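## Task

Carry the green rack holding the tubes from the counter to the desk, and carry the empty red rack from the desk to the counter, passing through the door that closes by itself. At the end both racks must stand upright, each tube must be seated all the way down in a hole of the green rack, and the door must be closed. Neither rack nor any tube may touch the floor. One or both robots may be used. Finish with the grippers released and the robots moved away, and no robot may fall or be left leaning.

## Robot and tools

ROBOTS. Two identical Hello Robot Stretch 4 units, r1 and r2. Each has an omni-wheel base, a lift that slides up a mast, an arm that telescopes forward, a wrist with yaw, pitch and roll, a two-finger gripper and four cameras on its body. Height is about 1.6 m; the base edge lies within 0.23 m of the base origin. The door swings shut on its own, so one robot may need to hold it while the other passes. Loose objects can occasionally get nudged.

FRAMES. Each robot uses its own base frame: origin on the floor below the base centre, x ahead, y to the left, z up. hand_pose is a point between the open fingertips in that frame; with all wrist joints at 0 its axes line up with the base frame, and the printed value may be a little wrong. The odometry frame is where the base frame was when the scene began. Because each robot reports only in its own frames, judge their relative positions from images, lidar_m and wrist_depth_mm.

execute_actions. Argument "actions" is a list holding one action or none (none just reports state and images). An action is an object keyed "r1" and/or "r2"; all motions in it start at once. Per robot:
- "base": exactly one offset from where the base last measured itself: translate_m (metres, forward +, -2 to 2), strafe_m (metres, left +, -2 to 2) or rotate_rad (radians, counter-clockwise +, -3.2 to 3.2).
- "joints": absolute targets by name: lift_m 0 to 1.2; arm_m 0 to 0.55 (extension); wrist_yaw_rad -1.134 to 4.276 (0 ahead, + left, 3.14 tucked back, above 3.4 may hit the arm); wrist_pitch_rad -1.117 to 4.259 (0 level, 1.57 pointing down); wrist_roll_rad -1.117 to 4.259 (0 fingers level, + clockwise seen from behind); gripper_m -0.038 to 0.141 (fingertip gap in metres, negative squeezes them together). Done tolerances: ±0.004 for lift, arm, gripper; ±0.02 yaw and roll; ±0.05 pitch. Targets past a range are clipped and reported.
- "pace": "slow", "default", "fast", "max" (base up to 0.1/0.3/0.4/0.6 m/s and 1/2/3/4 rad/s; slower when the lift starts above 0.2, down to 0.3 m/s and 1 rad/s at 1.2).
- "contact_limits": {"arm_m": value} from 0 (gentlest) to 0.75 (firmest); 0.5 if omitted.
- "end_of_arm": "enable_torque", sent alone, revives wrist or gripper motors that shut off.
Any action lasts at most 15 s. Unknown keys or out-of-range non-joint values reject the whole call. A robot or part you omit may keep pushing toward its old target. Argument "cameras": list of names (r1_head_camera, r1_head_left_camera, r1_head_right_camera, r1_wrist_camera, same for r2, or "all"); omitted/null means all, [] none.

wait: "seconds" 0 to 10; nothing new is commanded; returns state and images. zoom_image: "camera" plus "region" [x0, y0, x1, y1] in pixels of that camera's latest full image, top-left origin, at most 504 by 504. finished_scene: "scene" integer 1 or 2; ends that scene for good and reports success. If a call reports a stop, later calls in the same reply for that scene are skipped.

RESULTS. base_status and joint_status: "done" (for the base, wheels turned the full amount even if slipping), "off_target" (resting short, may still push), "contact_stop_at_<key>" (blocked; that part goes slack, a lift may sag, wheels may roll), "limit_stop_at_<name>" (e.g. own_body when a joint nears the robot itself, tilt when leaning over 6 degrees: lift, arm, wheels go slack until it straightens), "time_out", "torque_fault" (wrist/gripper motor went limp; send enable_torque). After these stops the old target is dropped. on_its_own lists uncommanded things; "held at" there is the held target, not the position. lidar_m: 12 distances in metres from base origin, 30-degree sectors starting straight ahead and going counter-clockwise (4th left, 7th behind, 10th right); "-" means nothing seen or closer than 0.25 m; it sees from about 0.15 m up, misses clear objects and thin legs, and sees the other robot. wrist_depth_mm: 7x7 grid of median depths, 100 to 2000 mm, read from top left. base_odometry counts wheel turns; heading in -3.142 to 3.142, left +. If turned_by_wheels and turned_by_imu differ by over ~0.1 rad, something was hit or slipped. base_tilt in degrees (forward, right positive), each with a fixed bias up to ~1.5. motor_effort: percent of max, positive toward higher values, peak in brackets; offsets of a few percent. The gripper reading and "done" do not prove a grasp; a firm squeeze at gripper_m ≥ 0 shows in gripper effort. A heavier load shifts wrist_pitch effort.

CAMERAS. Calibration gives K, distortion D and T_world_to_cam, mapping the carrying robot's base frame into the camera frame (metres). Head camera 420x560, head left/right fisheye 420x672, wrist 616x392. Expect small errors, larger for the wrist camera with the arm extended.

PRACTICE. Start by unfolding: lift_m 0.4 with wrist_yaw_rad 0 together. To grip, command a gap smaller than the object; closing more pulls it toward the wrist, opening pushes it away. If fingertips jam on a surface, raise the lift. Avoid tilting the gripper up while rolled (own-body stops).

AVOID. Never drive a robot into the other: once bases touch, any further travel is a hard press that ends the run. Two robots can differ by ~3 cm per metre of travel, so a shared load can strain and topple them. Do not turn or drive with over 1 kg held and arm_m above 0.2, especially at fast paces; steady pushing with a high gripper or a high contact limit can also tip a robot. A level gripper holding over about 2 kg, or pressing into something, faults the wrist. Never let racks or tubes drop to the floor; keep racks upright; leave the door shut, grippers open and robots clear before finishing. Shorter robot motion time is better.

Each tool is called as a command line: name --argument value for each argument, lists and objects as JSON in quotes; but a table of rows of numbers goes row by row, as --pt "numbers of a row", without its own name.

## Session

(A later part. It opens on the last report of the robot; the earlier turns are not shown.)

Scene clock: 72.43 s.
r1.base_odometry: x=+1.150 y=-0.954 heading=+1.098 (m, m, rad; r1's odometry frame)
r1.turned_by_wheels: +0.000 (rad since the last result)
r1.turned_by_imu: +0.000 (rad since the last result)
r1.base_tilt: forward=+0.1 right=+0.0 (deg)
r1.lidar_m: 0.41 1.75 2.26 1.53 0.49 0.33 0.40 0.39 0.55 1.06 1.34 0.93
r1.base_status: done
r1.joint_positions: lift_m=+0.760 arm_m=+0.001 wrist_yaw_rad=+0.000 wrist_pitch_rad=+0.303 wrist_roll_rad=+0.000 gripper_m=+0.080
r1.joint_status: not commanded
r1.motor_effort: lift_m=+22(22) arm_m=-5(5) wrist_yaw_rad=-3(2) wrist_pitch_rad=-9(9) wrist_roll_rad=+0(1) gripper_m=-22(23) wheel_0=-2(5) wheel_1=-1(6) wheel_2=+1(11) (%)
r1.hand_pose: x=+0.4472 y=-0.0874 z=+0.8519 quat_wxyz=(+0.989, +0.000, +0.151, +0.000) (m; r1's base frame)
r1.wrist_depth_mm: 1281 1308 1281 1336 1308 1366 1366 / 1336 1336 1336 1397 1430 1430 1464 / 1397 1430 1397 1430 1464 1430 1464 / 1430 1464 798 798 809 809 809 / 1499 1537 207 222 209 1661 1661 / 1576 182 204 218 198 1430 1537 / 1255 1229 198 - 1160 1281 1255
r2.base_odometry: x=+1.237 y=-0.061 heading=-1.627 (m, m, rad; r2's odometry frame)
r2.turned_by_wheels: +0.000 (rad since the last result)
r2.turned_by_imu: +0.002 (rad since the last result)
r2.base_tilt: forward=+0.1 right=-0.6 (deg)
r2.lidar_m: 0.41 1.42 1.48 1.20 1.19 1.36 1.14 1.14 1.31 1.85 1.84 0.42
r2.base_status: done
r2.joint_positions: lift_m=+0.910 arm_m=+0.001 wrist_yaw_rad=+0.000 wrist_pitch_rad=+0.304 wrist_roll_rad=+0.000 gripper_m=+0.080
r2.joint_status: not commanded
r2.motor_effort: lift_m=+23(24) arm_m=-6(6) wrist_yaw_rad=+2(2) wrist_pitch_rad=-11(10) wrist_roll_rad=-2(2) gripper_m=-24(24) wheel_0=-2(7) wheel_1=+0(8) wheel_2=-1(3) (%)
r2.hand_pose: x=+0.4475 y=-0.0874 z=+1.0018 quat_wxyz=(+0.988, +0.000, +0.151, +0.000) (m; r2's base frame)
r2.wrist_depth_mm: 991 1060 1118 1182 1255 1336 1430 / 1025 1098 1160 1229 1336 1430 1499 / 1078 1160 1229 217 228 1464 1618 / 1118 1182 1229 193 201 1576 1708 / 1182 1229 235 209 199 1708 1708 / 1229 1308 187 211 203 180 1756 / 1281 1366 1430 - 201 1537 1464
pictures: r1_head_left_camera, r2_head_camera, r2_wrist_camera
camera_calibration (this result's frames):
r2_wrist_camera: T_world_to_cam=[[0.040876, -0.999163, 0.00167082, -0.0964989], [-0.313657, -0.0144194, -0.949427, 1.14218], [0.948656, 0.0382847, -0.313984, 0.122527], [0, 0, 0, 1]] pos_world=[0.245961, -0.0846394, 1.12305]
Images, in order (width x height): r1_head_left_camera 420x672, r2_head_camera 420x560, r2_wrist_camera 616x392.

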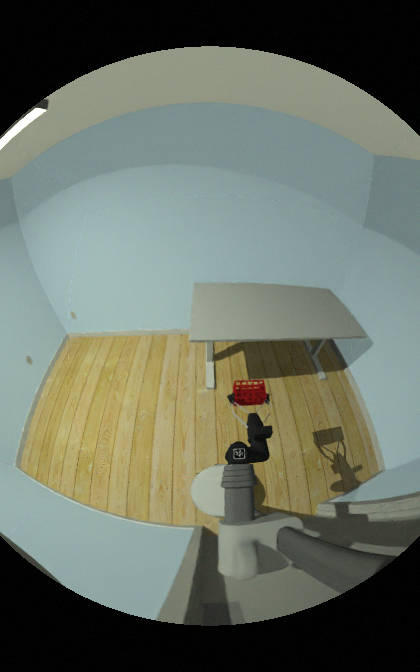

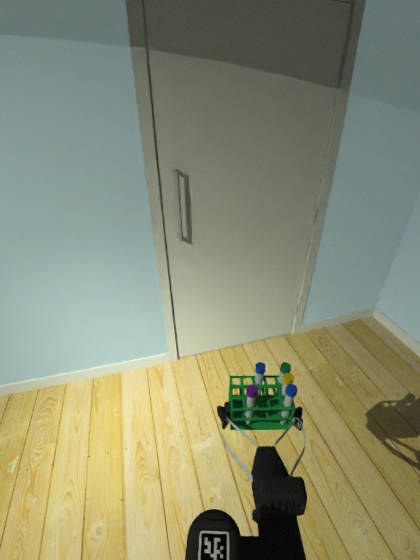

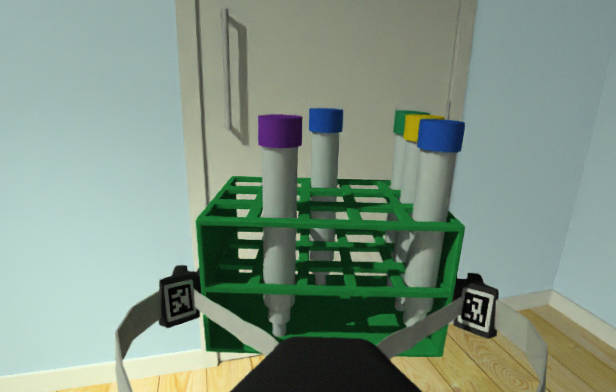

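execute_actions --actions '[{"r1":{"base":{"strafe_m":-0.33}},"r2":{"base":{"translate_m":-0.2},"joints":{"lift_m":0.76}}}]' --cameras '["r1_head_left_camera","r1_head_right_camera"]'

Scene clock: 86.27 s.
r1.base_odometry: x=+1.444 y=-1.104 heading=+1.098 (m, m, rad; r1's odometry frame)
r1.turned_by_wheels: +0.000 (rad since the last result)
r1.turned_by_imu: +0.001 (rad since the last result)
r1.base_tilt: forward=+0.0 right=-0.1 (deg)
r1.lidar_m: 0.43 0.93 2.33 1.46 0.54 0.40 0.37 0.39 0.54 1.03 1.30 0.95
r1.base_status: done
r1.joint_positions: lift_m=+0.760 arm_m=+0.001 wrist_yaw_rad=+0.000 wrist_pitch_rad=+0.303 wrist_roll_rad=+0.000 gripper_m=+0.080
r1.joint_status: not commanded
r1.motor_effort: lift_m=+22(22) arm_m=-5(5) wrist_yaw_rad=+0(1) wrist_pitch_rad=-9(9) wrist_roll_rad=+0(0) gripper_m=-23(24) wheel_0=+0(9) wheel_1=+0(10) wheel_2=+0(1) (%)
r1.hand_pose: x=+0.4472 y=-0.0874 z=+0.8519 quat_wxyz=(+0.989, +0.000, +0.151, +0.000) (m; r1's base frame)
r1.wrist_depth_mm: 1308 1308 1336 1366 1336 1366 1397 / 1336 1336 1366 1397 1366 1430 1430 / 1366 1397 1397 1397 1464 1499 1464 / 798 788 788 798 798 809 809 / 1576 1537 208 222 209 1661 1430 / 1537 182 204 218 198 1182 1464 / 1281 1205 198 - 1160 1255 1281
r2.base_odometry: x=+1.248 y=+0.139 heading=-1.627 (m, m, rad; r2's odometry frame)
r2.turned_by_wheels: +0.000 (rad since the last result)
r2.turned_by_imu: +0.003 (rad since the last result)
r2.base_tilt: forward=+0.1 right=-0.6 (deg)
r2.lidar_m: 0.38 1.61 1.38 1.14 1.13 1.17 0.93 0.93 1.09 1.80 1.90 0.41
r2.base_status: done
r2.joint_positions: lift_m=+0.760 arm_m=+0.001 wrist_yaw_rad=+0.000 wrist_pitch_rad=+0.304 wrist_roll_rad=+0.000 gripper_m=+0.080
r2.joint_status: all done
r2.motor_effort: lift_m=+18(20) arm_m=-6(6) wrist_yaw_rad=+3(2) wrist_pitch_rad=-10(11) wrist_roll_rad=-1(2) gripper_m=-22(26) wheel_0=+0(4) wheel_1=+1(5) wheel_2=+0(8) (%)
r2.hand_pose: x=+0.4474 y=-0.0874 z=+0.8522 quat_wxyz=(+0.988, +0.000, +0.151, +0.000) (m; r2's base frame)
r2.wrist_depth_mm: 1118 1205 1336 1366 1464 1576 1661 / 1182 1255 1336 1397 1537 1661 1756 / 1255 1308 1464 216 224 1708 1863 / 1281 1366 1430 193 200 1808 1863 / 1336 1464 236 208 189 1863 1863 / 1397 1464 187 210 203 179 1618 / 1281 1281 1205 - 202 1308 1308
pictures: r1_head_left_camera, r1_head_right_camera
Images, in order (width x height): r1_head_left_camera 420x672, r1_head_right_camera 420x672.

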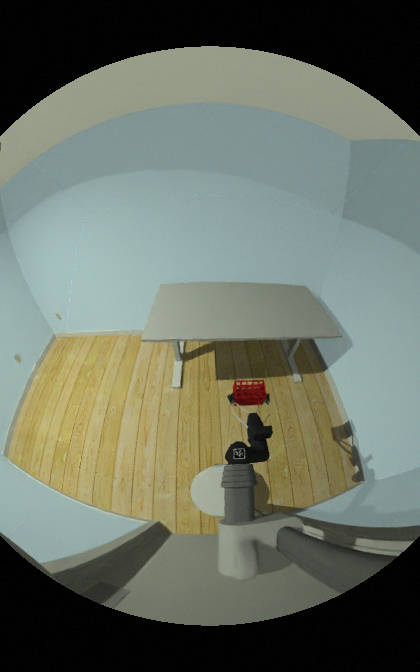

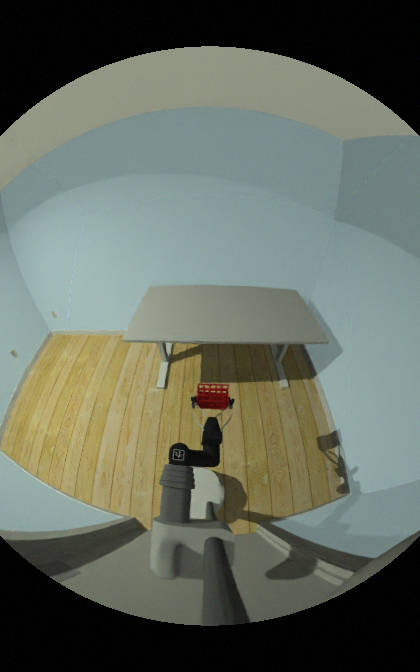

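execute_actions --actions '[{"r1":{"base":{"translate_m":-0.24},"pace":"slow"}}]' --cameras '[]'

execute_actions --actions '[{"r1":{"base":{"translate_m":-0.92},"joints":{"lift_m":0.94}}}]' --cameras '["r2_head_camera","r1_head_right_camera"]'

Scene clock: 95.00 s.
r1.base_odometry: x=+1.335 y=-1.317 heading=+1.098 (m, m, rad; r1's odometry frame)
r1.turned_by_wheels: +0.000 (rad since the last result)
r1.turned_by_imu: +0.000 (rad since the last result)
r1.base_tilt: forward=+0.1 right=+0.0 (deg)
r1.lidar_m: 0.41 1.19 2.61 0.46 0.37 0.25 - 0.25 0.25 0.46 1.32 1.21
r1.base_status: done
r1.joint_positions: lift_m=+0.760 arm_m=+0.001 wrist_yaw_rad=+0.000 wrist_pitch_rad=+0.303 wrist_roll_rad=+0.000 gripper_m=+0.080
r1.joint_status: not commanded
r1.motor_effort: lift_m=+21(22) arm_m=-5(5) wrist_yaw_rad=-1(2) wrist_pitch_rad=-8(9) wrist_roll_rad=+1(0) gripper_m=-22(22) wheel_0=-3(8) wheel_1=-3(11) wheel_2=+3(16) (%)
r1.hand_pose: x=+0.4471 y=-0.0874 z=+0.8520 quat_wxyz=(+0.989, +0.000, +0.151, +0.000) (m; r1's base frame)
r1.wrist_depth_mm: 1499 1499 1499 1576 1537 1576 1499 / 1537 1537 1576 1618 1661 1661 1537 / 1618 1618 1499 1499 1537 1576 1464 / 1708 1281 917 931 946 1397 1366 / 1808 1863 208 223 209 1863 1499 / 1537 182 204 218 198 1430 1464 / 1255 1255 199 - 1182 1255 1308
r2.base_odometry: x=+1.248 y=+0.139 heading=-1.627 (m, m, rad; r2's odometry frame)
r2.turned_by_wheels: +0.000 (rad since the last result)
r2.turned_by_imu: +0.002 (rad since the last result)
r2.base_tilt: forward=+0.1 right=-0.7 (deg)
r2.lidar_m: 0.41 1.59 1.40 1.15 1.15 1.15 0.95 0.94 1.09 1.80 1.91 0.42
r2.base_status: not commanded
r2.joint_positions: lift_m=+0.760 arm_m=+0.001 wrist_yaw_rad=+0.000 wrist_pitch_rad=+0.304 wrist_roll_rad=+0.000 gripper_m=+0.080
r2.joint_status: not commanded
r2.motor_effort: lift_m=+18(18) arm_m=-6(6) wrist_yaw_rad=+2(2) wrist_pitch_rad=-10(10) wrist_roll_rad=-2(2) gripper_m=-26(26) wheel_0=+0(0) wheel_1=+1(1) wheel_2=+0(0) (%)
r2.hand_pose: x=+0.4474 y=-0.0874 z=+0.8522 quat_wxyz=(+0.988, +0.000, +0.151, +0.000) (m; r2's base frame)
r2.wrist_depth_mm: 1160 1205 1229 1308 1430 1537 1708 / 1182 1281 1281 1366 1537 1661 1708 / 1255 1281 1336 216 224 1708 1756 / 1281 1397 1366 193 200 1808 1808 / 1336 1397 236 208 189 1921 1863 / 1397 1464 187 210 203 179 1618 / 1281 1229 1229 - 201 1308 1281
pictures: none
No camera images: the call's "cameras" was empty. Leave "cameras" out to get every camera's image.

Scene clock: 99.53 s.
r1.base_odometry: x=+0.915 y=-2.136 heading=+1.098 (m, m, rad; r1's odometry frame)
r1.turned_by_wheels: +0.000 (rad since the last result)
r1.turned_by_imu: -0.001 (rad since the last result)
r1.base_tilt: forward=+0.1 right=-0.1 (deg)
r1.lidar_m: 0.41 0.81 1.00 1.81 1.87 0.60 1.88 1.94 - 0.25 0.25 0.43
r1.base_status: done
r1.joint_positions: lift_m=+0.940 arm_m=+0.001 wrist_yaw_rad=+0.000 wrist_pitch_rad=+0.303 wrist_roll_rad=+0.000 gripper_m=+0.080
r1.joint_status: all done
r1.motor_effort: lift_m=+21(27) arm_m=-5(5) wrist_yaw_rad=+0(1) wrist_pitch_rad=-8(8) wrist_roll_rad=+1(0) gripper_m=-22(22) wheel_0=-1(11) wheel_1=-4(10) wheel_2=+2(17) (%)
r1.hand_pose: x=+0.4471 y=-0.0874 z=+1.0320 quat_wxyz=(+0.989, +0.000, +0.151, +0.000) (m; r1's base frame)
r1.wrist_depth_mm: - - - - - - 517 / - - - - - - 504 / - - - - - - 455 / - - - - - - 442 / - - 208 223 209 - 445 / 1808 182 204 219 198 530 427 / 1397 1464 198 - 1397 741 413
r2.base_odometry: x=+1.248 y=+0.139 heading=-1.627 (m, m, rad; r2's odometry frame)
r2.turned_by_wheels: +0.000 (rad since the last result)
r2.turned_by_imu: +0.001 (rad since the last result)
r2.base_tilt: forward=+0.1 right=-0.6 (deg)
r2.lidar_m: 0.39 1.62 1.40 1.16 1.12 1.14 0.95 0.93 1.08 1.77 1.89 0.44
r2.base_status: not commanded
r2.joint_positions: lift_m=+0.760 arm_m=+0.001 wrist_yaw_rad=+0.000 wrist_pitch_rad=+0.304 wrist_roll_rad=+0.000 gripper_m=+0.080
r2.joint_status: not commanded
r2.motor_effort: lift_m=+18(18) arm_m=-6(6) wrist_yaw_rad=+2(2) wrist_pitch_rad=-10(11) wrist_roll_rad=-2(2) gripper_m=-26(28) wheel_0=+0(0) wheel_1=+1(1) wheel_2=+0(0) (%)
r2.hand_pose: x=+0.4474 y=-0.0874 z=+0.8522 quat_wxyz=(+0.988, +0.000, +0.151, +0.000) (m; r2's base frame)
r2.wrist_depth_mm: 1182 1182 - - 1464 991 707 / 1205 1229 1366 - - 809 741 / 1281 1308 1397 216 224 732 1661 / 1308 1397 1366 193 200 778 1756 / 1366 1499 235 211 190 798 1808 / 1366 1464 187 210 203 179 1661 / 1229 1255 1255 - 200 931 1308
pictures: r1_head_right_camera, r2_head_camera
Images, in order (width x height): r1_head_right_camera 420x672, r2_head_camera 420x560.

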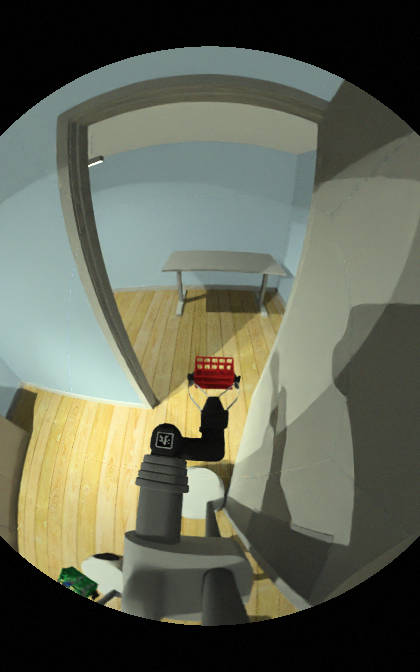

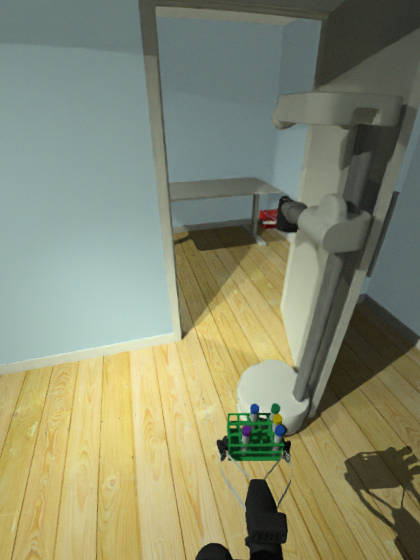

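execute_actions --actions '[{"r1":{"base":{"strafe_m":-0.25},"pace":"slow"}}]' --cameras '["r1_head_right_camera"]'

execute_actions --actions '[{"r1":{"base":{"rotate_rad":3.2},"pace":"slow"}}]' --cameras '["r2_head_camera","r2_head_right_camera","r1_head_right_camera"]'

Scene clock: 107.20 s.
r1.base_odometry: x=+1.138 y=-2.250 heading=+1.098 (m, m, rad; r1's odometry frame)
r1.turned_by_wheels: +0.000 (rad since the last result)
r1.turned_by_imu: +0.000 (rad since the last result)
r1.base_tilt: forward=+0.1 right=-0.1 (deg)
r1.lidar_m: 0.42 1.00 1.00 2.06 0.78 0.79 1.88 1.93 0.26 - 0.25 0.27
r1.base_status: done
r1.joint_positions: lift_m=+0.940 arm_m=+0.001 wrist_yaw_rad=+0.000 wrist_pitch_rad=+0.303 wrist_roll_rad=+0.000 gripper_m=+0.080
r1.joint_status: not commanded
r1.motor_effort: lift_m=+21(21) arm_m=-5(5) wrist_yaw_rad=+0(1) wrist_pitch_rad=-9(8) wrist_roll_rad=+0(0) gripper_m=-22(22) wheel_0=+2(9) wheel_1=-3(8) wheel_2=+0(3) (%)
r1.hand_pose: x=+0.4471 y=-0.0874 z=+1.0320 quat_wxyz=(+0.989, +0.000, +0.151, +0.000) (m; r1's base frame)
r1.wrist_depth_mm: - - - - 375 201 - / - - - - 384 203 154 / - - - - 384 205 156 / - - - - 309 205 156 / - - 208 222 209 205 156 / 1808 183 204 219 198 179 156 / 1499 1499 198 - 279 204 -
r2.base_odometry: x=+1.248 y=+0.139 heading=-1.627 (m, m, rad; r2's odometry frame)
r2.turned_by_wheels: +0.000 (rad since the last result)
r2.turned_by_imu: +0.002 (rad since the last result)
r2.base_tilt: forward=+0.1 right=-0.7 (deg)
r2.lidar_m: 0.38 1.61 1.39 1.16 1.14 1.14 0.95 0.94 1.08 1.79 1.89 0.43
r2.base_status: not commanded
r2.joint_positions: lift_m=+0.760 arm_m=+0.001 wrist_yaw_rad=+0.000 wrist_pitch_rad=+0.304 wrist_roll_rad=+0.000 gripper_m=+0.080
r2.joint_status: not commanded
r2.motor_effort: lift_m=+18(18) arm_m=-6(6) wrist_yaw_rad=+2(2) wrist_pitch_rad=-10(10) wrist_roll_rad=-2(2) gripper_m=-24(23) wheel_0=+0(0) wheel_1=+1(1) wheel_2=+0(0) (%)
r2.hand_pose: x=+0.4474 y=-0.0874 z=+0.8522 quat_wxyz=(+0.988, +0.000, +0.151, +0.000) (m; r2's base frame)
r2.wrist_depth_mm: 1138 1255 - - - 1098 946 / 1182 1229 1366 - - 1205 960 / 1281 1336 1397 217 225 1205 976 / 1308 1366 1430 193 200 1205 854 / 1366 1430 236 210 190 1160 904 / 1397 1430 189 209 202 180 931 / 1255 1255 1229 - 200 1025 960
pictures: r1_head_right_camera
Images, in order (width x height): r1_head_right_camera 420x672.

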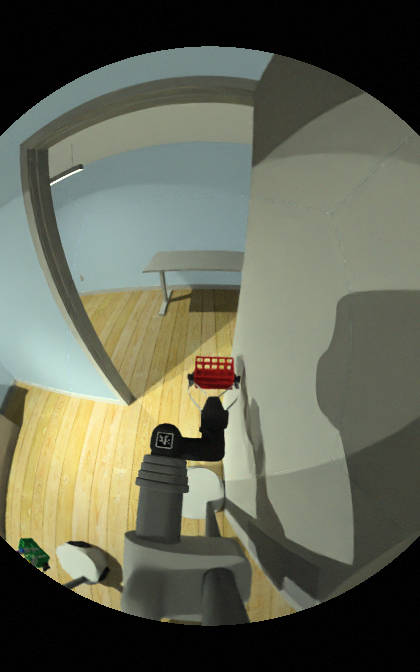

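Scene clock: 111.67 s.
r1.base_odometry: x=+1.138 y=-2.250 heading=-1.986 (m, m, rad; r1's odometry frame)
r1.turned_by_wheels: +3.199 (rad since the last result)
r1.turned_by_imu: +3.262 (rad since the last result)
r1.base_tilt: forward=+0.1 right=-0.1 (deg)
r1.lidar_m: 0.40 1.50 0.25 - 0.25 0.30 2.14 0.99 1.07 2.04 0.76 1.01
r1.base_status: done
r1.joint_positions: lift_m=+0.940 arm_m=+0.001 wrist_yaw_rad=+0.000 wrist_pitch_rad=+0.303 wrist_roll_rad=+0.000 gripper_m=+0.080
r1.joint_status: not commanded
r1.motor_effort: lift_m=+21(21) arm_m=-4(5) wrist_yaw_rad=+0(4) wrist_pitch_rad=-8(9) wrist_roll_rad=+0(1) gripper_m=-23(22) wheel_0=-3(8) wheel_1=-1(10) wheel_2=-3(8) (%)
r1.hand_pose: x=+0.4470 y=-0.0874 z=+1.0320 quat_wxyz=(+0.989, +0.000, +0.151, +0.000) (m; r1's base frame)
r1.wrist_depth_mm: 1430 1499 1499 1464 1499 1499 1464 / 1499 1576 1537 1537 1537 1537 1537 / 1576 1618 1618 1618 1618 1537 1576 / 1537 1708 1661 1661 1661 1661 1708 / 1499 1756 208 222 209 1756 1808 / 1576 183 204 218 198 1661 1756 / 1464 1464 198 - 1397 1499 1430
r2.base_odometry: x=+1.248 y=+0.139 heading=-1.627 (m, m, rad; r2's odometry frame)
r2.turned_by_wheels: +0.000 (rad since the last result)
r2.turned_by_imu: +0.001 (rad since the last result)
r2.base_tilt: forward=+0.1 right=-0.5 (deg)
r2.lidar_m: 0.40 1.60 1.39 1.14 1.14 1.15 0.94 0.93 1.08 1.79 0.92 0.44
r2.base_status: not commanded
r2.joint_positions: lift_m=+0.760 arm_m=+0.001 wrist_yaw_rad=+0.000 wrist_pitch_rad=+0.304 wrist_roll_rad=+0.000 gripper_m=+0.080
r2.joint_status: not commanded
r2.motor_effort: lift_m=+18(18) arm_m=-6(6) wrist_yaw_rad=+2(2) wrist_pitch_rad=-10(10) wrist_roll_rad=-2(2) gripper_m=-24(21) wheel_0=+0(0) wheel_1=+1(1) wheel_2=+0(0) (%)
r2.hand_pose: x=+0.4474 y=-0.0874 z=+0.8522 quat_wxyz=(+0.988, +0.000, +0.151, +0.000) (m; r2's base frame)
r2.wrist_depth_mm: 1160 1229 - - - 1098 946 / 1205 1229 1397 - - 1138 976 / 1255 1336 1397 216 224 1138 976 / 1281 1366 1397 195 200 1182 991 / 1366 1464 236 210 190 1160 976 / 1464 1397 187 210 203 180 991 / 1281 1281 1255 - 200 1025 976
pictures: r1_head_right_camera, r2_head_camera, r2_head_right_camera
Images, in order (width x height): r1_head_right_camera 420x672, r2_head_camera 420x560, r2_head_right_camera 420x672.

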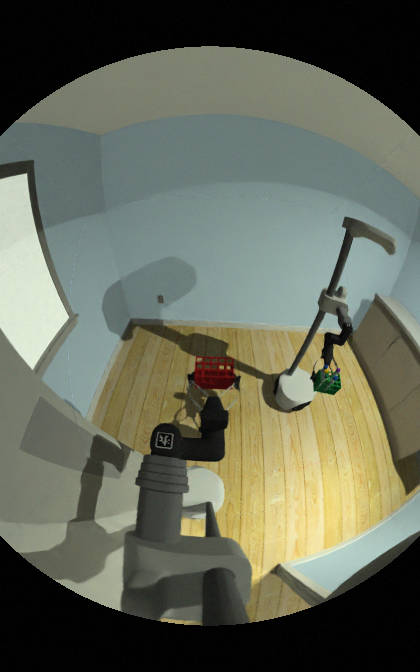

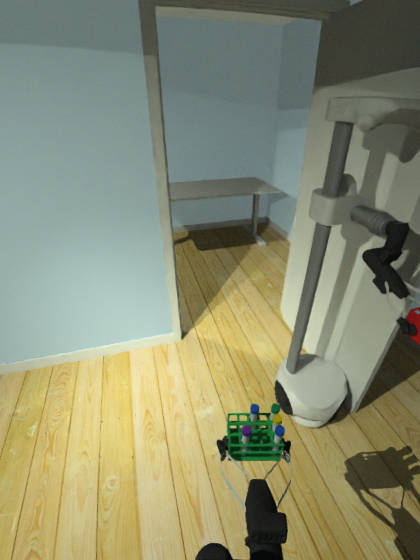

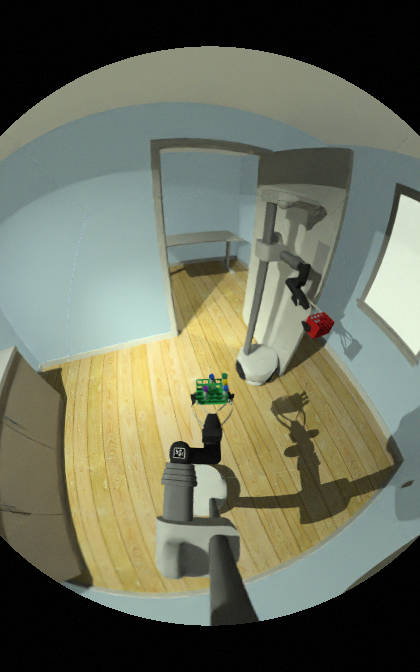

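execute_actions --actions '[{"r1":{"base":{"translate_m":0.07},"pace":"slow"},"r2":{"base":{"translate_m":0.75}}}]' --cameras '["r2_head_right_camera","r2_head_camera"]'

Scene clock: 119.63 s.
r1.base_odometry: x=+1.110 y=-2.314 heading=-1.986 (m, m, rad; r1's odometry frame)
r1.turned_by_wheels: +0.000 (rad since the last result)
r1.turned_by_imu: +0.001 (rad since the last result)
r1.base_tilt: forward=+0.1 right=+0.1 (deg)
r1.lidar_m: 0.42 1.49 1.07 - 0.25 0.29 2.23 1.03 0.42 0.43 0.46 1.88
r1.base_status: done
r1.joint_positions: lift_m=+0.940 arm_m=+0.001 wrist_yaw_rad=+0.000 wrist_pitch_rad=+0.303 wrist_roll_rad=+0.000 gripper_m=+0.080
r1.joint_status: not commanded
r1.motor_effort: lift_m=+21(21) arm_m=-4(4) wrist_yaw_rad=-2(0) wrist_pitch_rad=-8(9) wrist_roll_rad=+0(0) gripper_m=-22(22) wheel_0=+1(5) wheel_1=+5(7) wheel_2=-3(8) (%)
r1.hand_pose: x=+0.4470 y=-0.0874 z=+1.0320 quat_wxyz=(+0.989, +0.000, +0.151, +0.000) (m; r1's base frame)
r1.wrist_depth_mm: 1397 1430 1397 1430 1430 1430 1430 / 1464 1464 1464 1464 1499 1464 1464 / 1537 1537 1576 1537 1537 1537 1537 / 1537 1618 1618 1618 1576 1618 1661 / 1618 1756 208 223 210 1708 1708 / 1576 182 204 220 198 1661 1756 / 1464 1499 199 - 1397 1499 1537
r2.base_odometry: x=+1.206 y=-0.610 heading=-1.628 (m, m, rad; r2's odometry frame)
r2.turned_by_wheels: +0.000 (rad since the last result)
r2.turned_by_imu: +0.002 (rad since the last result)
r2.base_tilt: forward=+0.1 right=-0.6 (deg)
r2.lidar_m: 0.39 0.89 1.02 1.39 1.37 1.56 1.66 1.67 0.57 0.48 0.43 0.40
r2.base_status: done
r2.joint_positions: lift_m=+0.760 arm_m=+0.001 wrist_yaw_rad=+0.000 wrist_pitch_rad=+0.304 wrist_roll_rad=+0.000 gripper_m=+0.080
r2.joint_status: not commanded
r2.motor_effort: lift_m=+19(19) arm_m=-5(6) wrist_yaw_rad=+3(2) wrist_pitch_rad=-10(11) wrist_roll_rad=-2(1) gripper_m=-27(27) wheel_0=-2(4) wheel_1=+0(4) wheel_2=+1(9) (%)
r2.hand_pose: x=+0.4474 y=-0.0874 z=+0.8521 quat_wxyz=(+0.988, +0.000, +0.151, +0.000) (m; r2's base frame)
r2.wrist_depth_mm: 580 - - - - - 723 / 603 - - - - - 732 / 621 - - 217 224 931 732 / 661 - - 194 202 931 741 / 683 768 236 222 190 891 759 / 707 732 187 209 202 180 759 / 741 798 1229 - 202 1008 732
pictures: r2_head_camera, r2_head_right_camera
Images, in order (width x height): r2_head_camera 420x560, r2_head_right_camera 420x672.

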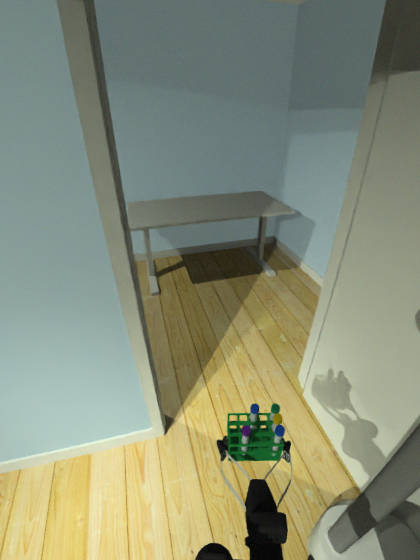

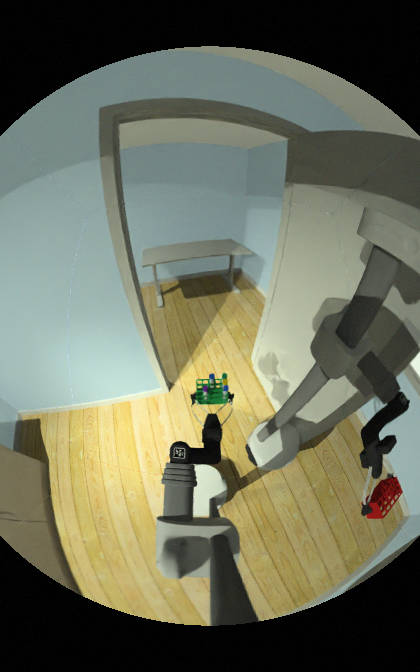

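execute_actions --actions '[{"r2":{"base":{"translate_m":0.68}}}]' --cameras '["r2_head_right_camera","r2_head_left_camera"]'

Scene clock: 126.33 s.
r1.base_odometry: x=+1.110 y=-2.314 heading=-1.986 (m, m, rad; r1's odometry frame)
r1.turned_by_wheels: +0.000 (rad since the last result)
r1.turned_by_imu: +0.001 (rad since the last result)
r1.base_tilt: forward=+0.1 right=+0.0 (deg)
r1.lidar_m: 0.43 1.51 1.09 - 0.25 0.32 0.82 0.47 0.48 2.05 2.14 1.86
r1.base_status: not commanded
r1.joint_positions: lift_m=+0.940 arm_m=+0.001 wrist_yaw_rad=+0.000 wrist_pitch_rad=+0.303 wrist_roll_rad=+0.000 gripper_m=+0.080
r1.joint_status: not commanded
r1.motor_effort: lift_m=+21(21) arm_m=-4(4) wrist_yaw_rad=-1(1) wrist_pitch_rad=-9(9) wrist_roll_rad=+1(0) gripper_m=-23(23) wheel_0=+1(1) wheel_1=+5(5) wheel_2=-3(3) (%)
r1.hand_pose: x=+0.4470 y=-0.0874 z=+1.0320 quat_wxyz=(+0.989, +0.000, +0.151, +0.000) (m; r1's base frame)
r1.wrist_depth_mm: 1430 1397 1430 1397 1397 1430 1397 / 1464 1464 1499 1499 1499 1464 1464 / 1537 1576 1537 1499 1537 1537 1537 / 1537 1618 1576 1618 1576 1618 1618 / 1576 1708 208 223 210 1756 1661 / 1537 182 204 219 198 1756 1756 / 1464 1499 198 - 1366 1499 1499
r2.base_odometry: x=+1.167 y=-1.289 heading=-1.627 (m, m, rad; r2's odometry frame)
r2.turned_by_wheels: +0.000 (rad since the last result)
r2.turned_by_imu: +0.002 (rad since the last result)
r2.base_tilt: forward=+0.1 right=-0.6 (deg)
r2.lidar_m: 0.39 1.59 0.33 0.53 1.64 1.78 2.31 0.54 0.44 0.59 0.62 0.42
r2.base_status: done
r2.joint_positions: lift_m=+0.760 arm_m=+0.001 wrist_yaw_rad=+0.000 wrist_pitch_rad=+0.304 wrist_roll_rad=+0.000 gripper_m=+0.080
r2.joint_status: not commanded
r2.motor_effort: lift_m=+19(19) arm_m=-6(6) wrist_yaw_rad=+2(2) wrist_pitch_rad=-10(11) wrist_roll_rad=-1(2) gripper_m=-26(23) wheel_0=-2(3) wheel_1=+0(5) wheel_2=+2(6) (%)
r2.hand_pose: x=+0.4474 y=-0.0874 z=+0.8521 quat_wxyz=(+0.988, +0.000, +0.151, +0.000) (m; r2's base frame)
r2.wrist_depth_mm: 1756 1863 1983 - - 1756 1397 / 1808 1921 - - - 1808 1430 / 1863 1808 1863 217 224 1756 1397 / - - - 193 200 1756 1430 / - - 236 209 190 1708 1430 / 1537 1430 187 210 202 180 1430 / 1255 1255 1205 - 201 1308 1281
pictures: r2_head_left_camera, r2_head_right_camera
Images, in order (width x height): r2_head_left_camera 420x672, r2_head_right_camera 420x672.

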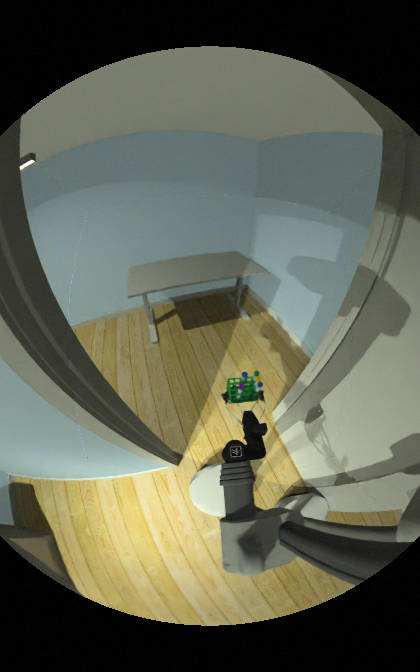

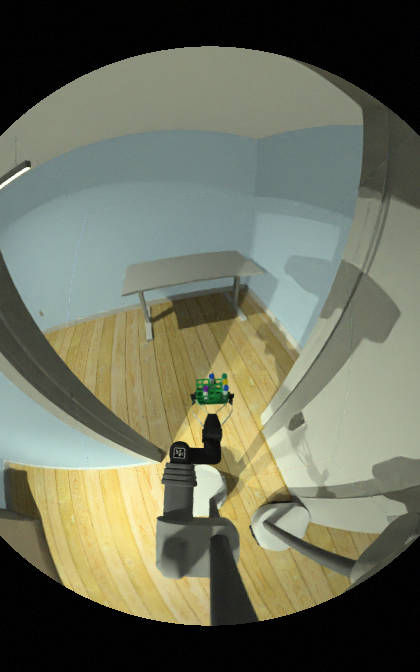

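execute_actions --actions '[{"r2":{"base":{"strafe_m":-0.07}}}]' --cameras '[]'

execute_actions --actions '[{"r1":{"base":{"rotate_rad":-1.9},"pace":"slow"},"r2":{"base":{"translate_m":1.0}}}]' --cameras '["r1_head_right_camera","r2_head_camera"]'

Scene clock: 144.00 s.
r1.base_odometry: x=+1.110 y=-2.314 heading=-1.986 (m, m, rad; r1's odometry frame)
r1.turned_by_wheels: +0.000 (rad since the last result)
r1.turned_by_imu: +0.001 (rad since the last result)
r1.base_tilt: forward=+0.1 right=+0.0 (deg)
r1.lidar_m: 0.43 1.51 1.09 - 0.25 0.30 0.70 0.41 0.42 2.05 2.14 1.86
r1.base_status: not commanded
r1.joint_positions: lift_m=+0.940 arm_m=+0.001 wrist_yaw_rad=+0.000 wrist_pitch_rad=+0.303 wrist_roll_rad=+0.000 gripper_m=+0.080
r1.joint_status: not commanded
r1.motor_effort: lift_m=+21(21) arm_m=-4(4) wrist_yaw_rad=-1(1) wrist_pitch_rad=-8(9) wrist_roll_rad=+0(0) gripper_m=-22(23) wheel_0=+1(1) wheel_1=+5(5) wheel_2=-3(3) (%)
r1.hand_pose: x=+0.4470 y=-0.0874 z=+1.0320 quat_wxyz=(+0.989, +0.000, +0.151, +0.000) (m; r1's base frame)
r1.wrist_depth_mm: 1397 1397 1464 1430 1397 1397 1366 / 1464 1499 1430 1464 1464 1464 1464 / 1537 1537 1576 1576 1576 1537 1499 / 1537 1661 1576 1618 1576 1618 1618 / 1576 1708 207 222 210 1708 1708 / 1537 183 204 219 198 1708 1756 / 1464 1537 199 - 1397 1464 1499
r2.base_odometry: x=+1.097 y=-1.285 heading=-1.627 (m, m, rad; r2's odometry frame)
r2.turned_by_wheels: +0.000 (rad since the last result)
r2.turned_by_imu: +0.002 (rad since the last result)
r2.base_tilt: forward=+0.1 right=-0.6 (deg)
r2.lidar_m: 0.41 1.61 0.39 0.56 1.69 1.88 2.29 0.44 0.40 0.53 0.54 0.43
r2.base_status: done
r2.joint_positions: lift_m=+0.760 arm_m=+0.001 wrist_yaw_rad=+0.000 wrist_pitch_rad=+0.304 wrist_roll_rad=+0.000 gripper_m=+0.080
r2.joint_status: not commanded
r2.motor_effort: lift_m=+19(19) arm_m=-6(6) wrist_yaw_rad=+2(2) wrist_pitch_rad=-11(11) wrist_roll_rad=-2(1) gripper_m=-27(25) wheel_0=-1(6) wheel_1=+1(7) wheel_2=+1(1) (%)
r2.hand_pose: x=+0.4474 y=-0.0874 z=+0.8521 quat_wxyz=(+0.988, +0.000, +0.151, +0.000) (m; r2's base frame)
r2.wrist_depth_mm: 1863 1921 - - - 1661 1336 / 1863 1921 - - - 1756 1336 / 1921 1756 - 216 227 1618 1336 / - - - 194 201 1708 1336 / - 1921 236 209 199 1618 1366 / 1537 1397 187 209 203 180 1366 / 1255 1229 1255 - 202 1308 1308
pictures: none
No camera images: the call's "cameras" was empty. Leave "cameras" out to get every camera's image.

Scene clock: 148.90 s.
r1.base_odometry: x=+1.110 y=-2.314 heading=+2.398 (m, m, rad; r1's odometry frame)
r1.turned_by_wheels: -1.899 (rad since the last result)
r1.turned_by_imu: -1.936 (rad since the last result)
r1.base_tilt: forward=+0.1 right=-0.1 (deg)
r1.lidar_m: 0.43 2.04 2.18 1.81 1.81 1.29 1.09 - 0.25 0.39 1.22 1.03
r1.base_status: done
r1.joint_positions: lift_m=+0.940 arm_m=+0.001 wrist_yaw_rad=+0.000 wrist_pitch_rad=+0.303 wrist_roll_rad=+0.000 gripper_m=+0.080
r1.joint_status: not commanded
r1.motor_effort: lift_m=+21(21) arm_m=-4(4) wrist_yaw_rad=-1(0) wrist_pitch_rad=-8(8) wrist_roll_rad=+1(0) gripper_m=-23(23) wheel_0=+2(5) wheel_1=+3(9) wheel_2=+4(8) (%)
r1.hand_pose: x=+0.4469 y=-0.0874 z=+1.0320 quat_wxyz=(+0.989, +0.000, +0.151, +0.000) (m; r1's base frame)
r1.wrist_depth_mm: 1863 - - 1808 1138 778 615 / - - - 1921 1138 798 615 / 1618 1756 - - 1160 831 640 / 1661 1708 1863 1576 1078 842 668 / 1708 1808 208 222 210 854 715 / 1708 182 204 219 198 741 778 / 1499 1464 199 - 1078 878 1397
r2.base_odometry: x=+1.041 y=-2.284 heading=-1.628 (m, m, rad; r2's odometry frame)
r2.turned_by_wheels: +0.000 (rad since the last result)
r2.turned_by_imu: +0.001 (rad since the last result)
r2.base_tilt: forward=+0.1 right=-0.6 (deg)
r2.lidar_m: 0.38 0.67 0.77 2.60 1.10 0.77 1.29 0.67 0.59 0.94 1.11 0.42
r2.base_status: done
r2.joint_positions: lift_m=+0.760 arm_m=+0.001 wrist_yaw_rad=+0.000 wrist_pitch_rad=+0.304 wrist_roll_rad=+0.000 gripper_m=+0.080
r2.joint_status: not commanded
r2.motor_effort: lift_m=+19(19) arm_m=-6(5) wrist_yaw_rad=+1(1) wrist_pitch_rad=-10(11) wrist_roll_rad=-2(2) gripper_m=-21(21) wheel_0=-1(4) wheel_1=-1(5) wheel_2=+0(6) (%)
r2.hand_pose: x=+0.4474 y=-0.0874 z=+0.8521 quat_wxyz=(+0.988, +0.000, +0.151, +0.000) (m; r2's base frame)
r2.wrist_depth_mm: 1042 1098 1160 1229 1308 1308 1008 / 1060 1138 1205 1281 1366 1308 1008 / 1118 1182 1255 217 226 1255 1042 / 768 788 723 193 200 831 1008 / 530 535 236 208 191 676 1008 / 1281 1308 188 209 202 180 1060 / 1255 1281 1229 - 201 1281 1025
pictures: r1_head_right_camera, r2_head_camera
Images, in order (width x height): r1_head_right_camera 420x672, r2_head_camera 420x560.

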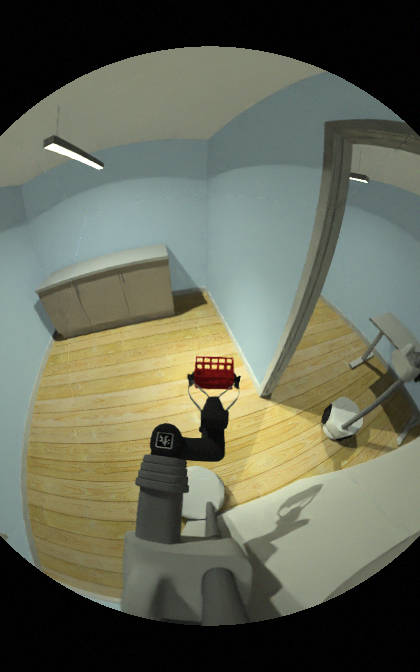

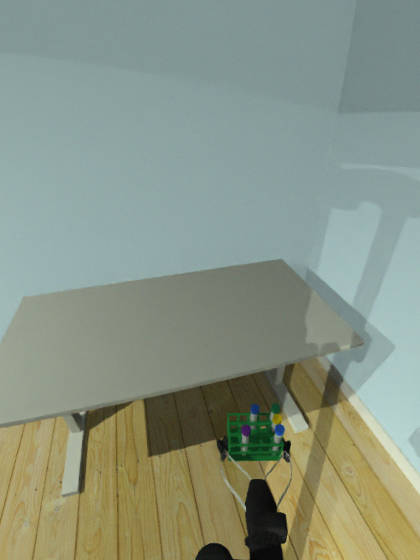

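execute_actions --actions '[{"r1":{"base":{"translate_m":0.9}},"r2":{"base":{"translate_m":0.22},"joints":{"arm_m":0.26}}}]' --cameras '["r1_head_right_camera","r2_head_camera"]'

execute_actions --actions '[{"r1":{"base":{"rotate_rad":0.5},"pace":"slow"},"r2":{"joints":{"lift_m":0.675},"pace":"slow"}}]' --cameras '["r1_head_right_camera","r2_head_camera"]'

Scene clock: 155.40 s.
r1.base_odometry: x=+0.447 y=-1.705 heading=+2.398 (m, m, rad; r1's odometry frame)
r1.turned_by_wheels: +0.000 (rad since the last result)
r1.turned_by_imu: +0.001 (rad since the last result)
r1.base_tilt: forward=+0.1 right=+0.0 (deg)
r1.lidar_m: 0.43 1.20 1.35 2.10 2.09 2.32 1.93 1.18 0.63 0.52 0.52 0.61
r1.base_status: done
r1.joint_positions: lift_m=+0.940 arm_m=+0.001 wrist_yaw_rad=+0.000 wrist_pitch_rad=+0.303 wrist_roll_rad=+0.000 gripper_m=+0.080
r1.joint_status: not commanded
r1.motor_effort: lift_m=+21(21) arm_m=-4(4) wrist_yaw_rad=-2(0) wrist_pitch_rad=-8(9) wrist_roll_rad=+1(0) gripper_m=-22(22) wheel_0=+1(7) wheel_1=+2(7) wheel_2=+1(12) (%)
r1.hand_pose: x=+0.4469 y=-0.0874 z=+1.0320 quat_wxyz=(+0.989, +0.000, +0.151, +0.000) (m; r1's base frame)
r1.wrist_depth_mm: 1255 1336 1397 1078 634 452 364 / 1308 1366 1499 1118 654 466 373 / 1336 1430 1576 1160 676 469 379 / 878 1430 1618 904 609 480 387 / 917 1138 208 223 210 488 392 / 976 182 204 219 198 436 397 / 1008 1098 198 - 615 504 399
r2.base_odometry: x=+1.028 y=-2.503 heading=-1.627 (m, m, rad; r2's odometry frame)
r2.turned_by_wheels: +0.000 (rad since the last result)
r2.turned_by_imu: +0.002 (rad since the last result)
r2.base_tilt: forward=+0.1 right=-0.5 (deg)
r2.lidar_m: 0.47 0.47 0.54 2.35 1.60 0.95 0.78 0.74 0.78 1.05 1.05 0.58
r2.base_status: done
r2.joint_positions: lift_m=+0.760 arm_m=+0.259 wrist_yaw_rad=+0.000 wrist_pitch_rad=+0.304 wrist_roll_rad=+0.000 gripper_m=+0.080
r2.joint_status: all done
r2.motor_effort: lift_m=+19(19) arm_m=+6(7) wrist_yaw_rad=+1(1) wrist_pitch_rad=-10(10) wrist_roll_rad=-2(2) gripper_m=-25(22) wheel_0=+1(4) wheel_1=+1(4) wheel_2=+0(8) (%)
r2.hand_pose: x=+0.7052 y=-0.0873 z=+0.8521 quat_wxyz=(+0.989, +0.000, +0.151, +0.000) (m; r2's base frame)
r2.wrist_depth_mm: 683 715 759 809 866 931 854 / 699 750 798 854 891 991 891 / 723 788 842 216 224 1008 891 / 741 788 715 193 201 1025 891 / 525 535 236 208 190 521 564 / 399 373 189 208 204 179 421 / 325 324 315 - 200 334 332
pictures: r1_head_right_camera, r2_head_camera
Images, in order (width x height): r1_head_right_camera 420x672, r2_head_camera 420x560.

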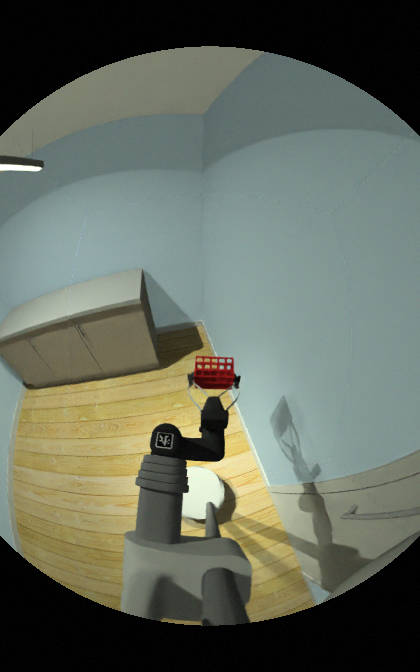

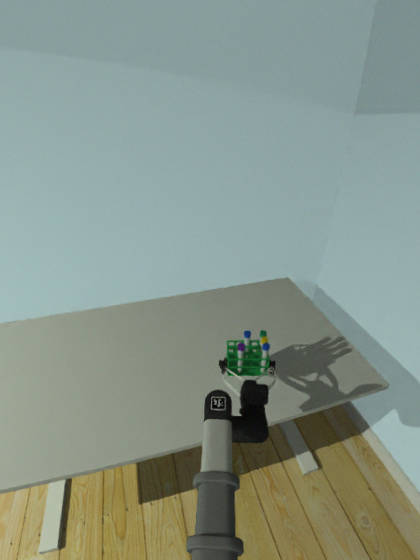

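Scene clock: 157.10 s.
r1.base_odometry: x=+0.447 y=-1.705 heading=+2.898 (m, m, rad; r1's odometry frame)
r1.turned_by_wheels: +0.499 (rad since the last result)
r1.turned_by_imu: +0.509 (rad since the last result)
r1.base_tilt: forward=+0.1 right=-0.1 (deg)
r1.lidar_m: 0.40 1.33 2.10 2.09 2.34 1.95 1.22 0.66 0.52 0.53 0.60 0.94
r1.base_status: done
r1.joint_positions: lift_m=+0.940 arm_m=+0.001 wrist_yaw_rad=+0.000 wrist_pitch_rad=+0.303 wrist_roll_rad=+0.000 gripper_m=+0.080
r1.joint_status: not commanded
r1.motor_effort: lift_m=+21(21) arm_m=-4(4) wrist_yaw_rad=+0(1) wrist_pitch_rad=-9(8) wrist_roll_rad=+0(0) gripper_m=-23(22) wheel_0=-3(5) wheel_1=-2(7) wheel_2=-5(8) (%)
r1.hand_pose: x=+0.4470 y=-0.0874 z=+1.0320 quat_wxyz=(+0.989, +0.000, +0.151, +0.000) (m; r1's base frame)
r1.wrist_depth_mm: 1618 1576 1464 1430 1397 1336 946 / 1756 1618 1537 1499 1430 1397 931 / 1464 1430 1464 1430 1537 1430 931 / 1160 1118 1025 976 1576 1499 917 / 1229 1205 209 223 209 1499 904 / 1336 182 204 219 198 1078 878 / 1464 1366 198 - 1366 1366 842
r2.base_odometry: x=+1.028 y=-2.503 heading=-1.627 (m, m, rad; r2's odometry frame)
r2.turned_by_wheels: +0.000 (rad since the last result)
r2.turned_by_imu: +0.000 (rad since the last result)
r2.base_tilt: forward=+0.2 right=-0.6 (deg)
r2.lidar_m: 0.48 0.46 0.54 2.38 1.57 0.93 0.78 0.73 0.81 1.04 1.05 0.58
r2.base_status: not commanded
r2.joint_positions: lift_m=+0.675 arm_m=+0.259 wrist_yaw_rad=+0.000 wrist_pitch_rad=+0.304 wrist_roll_rad=+0.000 gripper_m=+0.080
r2.joint_status: all done
r2.motor_effort: lift_m=+18(19) arm_m=+6(5) wrist_yaw_rad=+1(1) wrist_pitch_rad=-11(11) wrist_roll_rad=-2(2) gripper_m=-24(26) wheel_0=+1(1) wheel_1=+1(1) wheel_2=+0(0) (%)
r2.hand_pose: x=+0.7052 y=-0.0873 z=+0.7672 quat_wxyz=(+0.989, +0.000, +0.151, +0.000) (m; r2's base frame)
r2.wrist_depth_mm: 668 715 759 798 866 931 866 / 707 741 788 842 904 960 878 / 723 768 809 217 224 1025 878 / 508 504 469 194 200 544 564 / 343 351 236 208 190 347 373 / 262 244 188 208 203 179 277 / 214 213 208 - 201 220 220
pictures: r1_head_right_camera, r2_head_camera
Images, in order (width x height): r1_head_right_camera 420x672, r2_head_camera 420x560.

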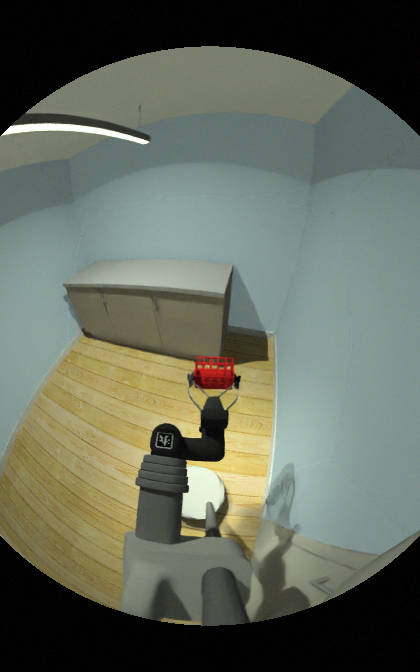

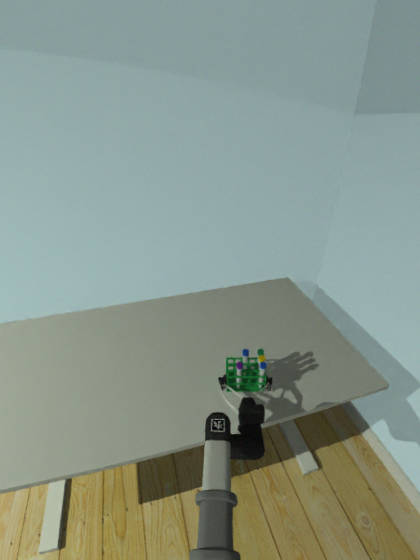

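execute_actions --actions '[{"r1":{"base":{"rotate_rad":0.27}},"r2":{"joints":{"lift_m":0.655},"pace":"slow"}}]' --cameras '[]'

execute_actions --actions '[{"r1":{"base":{"translate_m":0.88},"joints":{"arm_m":0.19}},"r2":{"joints":{"gripper_m":0.141},"pace":"slow"}}]' --cameras '["r1_head_camera","r2_wrist_camera"]'

Scene clock: 162.53 s.
r1.base_odometry: x=+0.447 y=-1.705 heading=-3.116 (m, m, rad; r1's odometry frame)
r1.turned_by_wheels: +0.269 (rad since the last result)
r1.turned_by_imu: +0.275 (rad since the last result)
r1.base_tilt: forward=+0.1 right=-0.1 (deg)
r1.lidar_m: 0.42 1.59 2.07 2.12 2.04 1.95 0.83 0.53 0.52 0.54 0.71 1.20
r1.base_status: done
r1.joint_positions: lift_m=+0.940 arm_m=+0.001 wrist_yaw_rad=+0.000 wrist_pitch_rad=+0.303 wrist_roll_rad=+0.000 gripper_m=+0.080
r1.joint_status: not commanded
r1.motor_effort: lift_m=+21(21) arm_m=-4(4) wrist_yaw_rad=-1(1) wrist_pitch_rad=-9(8) wrist_roll_rad=+0(0) gripper_m=-22(23) wheel_0=-1(6) wheel_1=-4(7) wheel_2=-2(6) (%)
r1.hand_pose: x=+0.4470 y=-0.0874 z=+1.0320 quat_wxyz=(+0.989, +0.000, +0.151, +0.000) (m; r1's base frame)
r1.wrist_depth_mm: 1808 - 1756 1618 1430 1308 1205 / 1808 - 1808 1661 1464 1336 1255 / 1708 1499 1430 1464 1464 1366 1281 / 1756 1464 1182 1025 946 1397 1336 / 1808 1537 207 222 210 1464 1397 / 1808 182 204 219 198 1499 1430 / 1464 1499 198 - 1098 1499 1464
r2.base_odometry: x=+1.028 y=-2.503 heading=-1.627 (m, m, rad; r2's odometry frame)
r2.turned_by_wheels: +0.000 (rad since the last result)
r2.turned_by_imu: +0.001 (rad since the last result)
r2.base_tilt: forward=+0.1 right=-0.6 (deg)
r2.lidar_m: 0.44 0.46 0.55 2.35 1.54 0.95 0.77 0.72 0.82 1.03 1.04 0.61
r2.base_status: not commanded
r2.joint_positions: lift_m=+0.655 arm_m=+0.259 wrist_yaw_rad=+0.000 wrist_pitch_rad=+0.304 wrist_roll_rad=+0.000 gripper_m=+0.080
r2.joint_status: all done
r2.motor_effort: lift_m=+18(18) arm_m=+6(6) wrist_yaw_rad=+1(1) wrist_pitch_rad=-10(10) wrist_roll_rad=-2(2) gripper_m=-25(24) wheel_0=+1(1) wheel_1=+1(1) wheel_2=+0(0) (%)
r2.hand_pose: x=+0.7052 y=-0.0873 z=+0.7472 quat_wxyz=(+0.989, +0.000, +0.151, +0.000) (m; r2's base frame)
r2.wrist_depth_mm: 668 723 759 809 866 917 866 / 699 741 798 831 917 960 866 / 723 750 809 218 224 991 891 / 442 445 415 195 201 480 496 / 301 307 236 208 191 303 327 / 229 215 188 208 203 180 245 / 188 187 190 - 186 194 185
pictures: none
No camera images: the call's "cameras" was empty. Leave "cameras" out to get every camera's image.

Scene clock: 166.97 s.
r1.base_odometry: x=-0.433 y=-1.727 heading=-3.116 (m, m, rad; r1's odometry frame)
r1.turned_by_wheels: +0.000 (rad since the last result)
r1.turned_by_imu: +0.001 (rad since the last result)
r1.base_tilt: forward=+0.0 right=+0.0 (deg)
r1.lidar_m: 0.41 0.55 1.28 1.74 2.31 2.70 1.37 0.98 0.91 0.93 0.43 0.39
r1.base_status: done
r1.joint_positions: lift_m=+0.940 arm_m=+0.189 wrist_yaw_rad=+0.000 wrist_pitch_rad=+0.303 wrist_roll_rad=+0.000 gripper_m=+0.080
r1.joint_status: all done
r1.motor_effort: lift_m=+21(21) arm_m=+6(7) wrist_yaw_rad=+1(1) wrist_pitch_rad=-8(8) wrist_roll_rad=+0(0) gripper_m=-22(23) wheel_0=+2(6) wheel_1=+2(8) wheel_2=-1(10) (%)
r1.hand_pose: x=+0.6353 y=-0.0874 z=+1.0320 quat_wxyz=(+0.989, +0.000, +0.151, +0.000) (m; r1's base frame)
r1.wrist_depth_mm: 891 768 683 609 549 504 466 / 946 831 723 640 580 517 480 / 1042 878 759 661 603 539 496 / 750 741 741 668 603 564 517 / 504 508 208 222 209 517 512 / 379 182 204 219 198 353 389 / 310 309 198 - 287 309 314
r2.base_odometry: x=+1.028 y=-2.503 heading=-1.627 (m, m, rad; r2's odometry frame)
r2.turned_by_wheels: +0.000 (rad since the last result)
r2.turned_by_imu: +0.001 (rad since the last result)
r2.base_tilt: forward=+0.0 right=-0.5 (deg)
r2.lidar_m: 0.48 0.47 0.53 2.39 1.57 0.93 0.77 0.72 0.79 1.04 1.05 0.62
r2.base_status: not commanded
r2.joint_positions: lift_m=+0.655 arm_m=+0.259 wrist_yaw_rad=+0.000 wrist_pitch_rad=+0.302 wrist_roll_rad=+0.000 gripper_m=+0.141
r2.joint_status: all done
r2.motor_effort: lift_m=+18(18) arm_m=+6(6) wrist_yaw_rad=+2(1) wrist_pitch_rad=-6(10) wrist_roll_rad=-2(2) gripper_m=+1(25) wheel_0=+1(1) wheel_1=+1(1) wheel_2=+0(0) (%)
r2.hand_pose: x=+0.7053 y=-0.0874 z=+0.7475 quat_wxyz=(+0.989, +0.000, +0.151, +0.000) (m; r2's base frame)
r2.wrist_depth_mm: 676 723 759 798 854 917 866 / 707 750 788 842 891 976 866 / 723 750 809 233 237 991 878 / 442 452 459 191 206 488 500 / 304 307 244 217 218 327 327 / 231 224 209 196 195 196 246 / 189 189 191 - 203 195 199
pictures: r1_head_camera, r2_wrist_camera
camera_calibration (this result's frames):
r2_wrist_camera: T_world_to_cam=[[0.0411917, -0.99915, 0.00172058, -0.106786], [-0.312496, -0.0145188, -0.949808, 0.981133], [0.949026, 0.0385865, -0.312828, -0.203027], [0, 0, 0, 1]] pos_world=[0.503676, -0.084616, 0.868559]
Images, in order (width x height): r1_head_camera 420x560, r2_wrist_camera 616x392.

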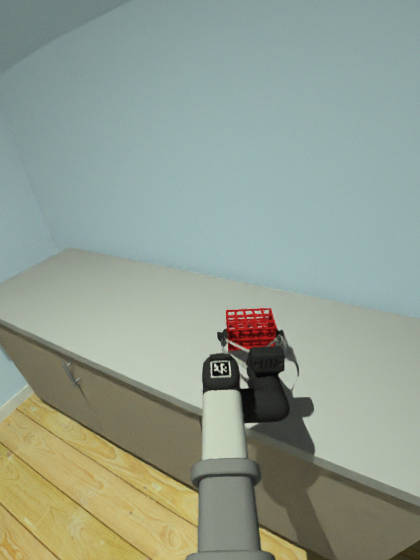

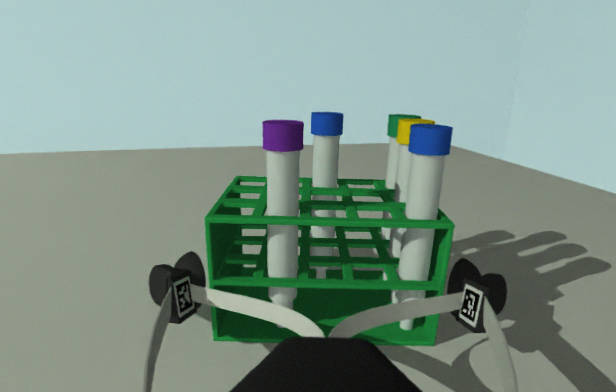

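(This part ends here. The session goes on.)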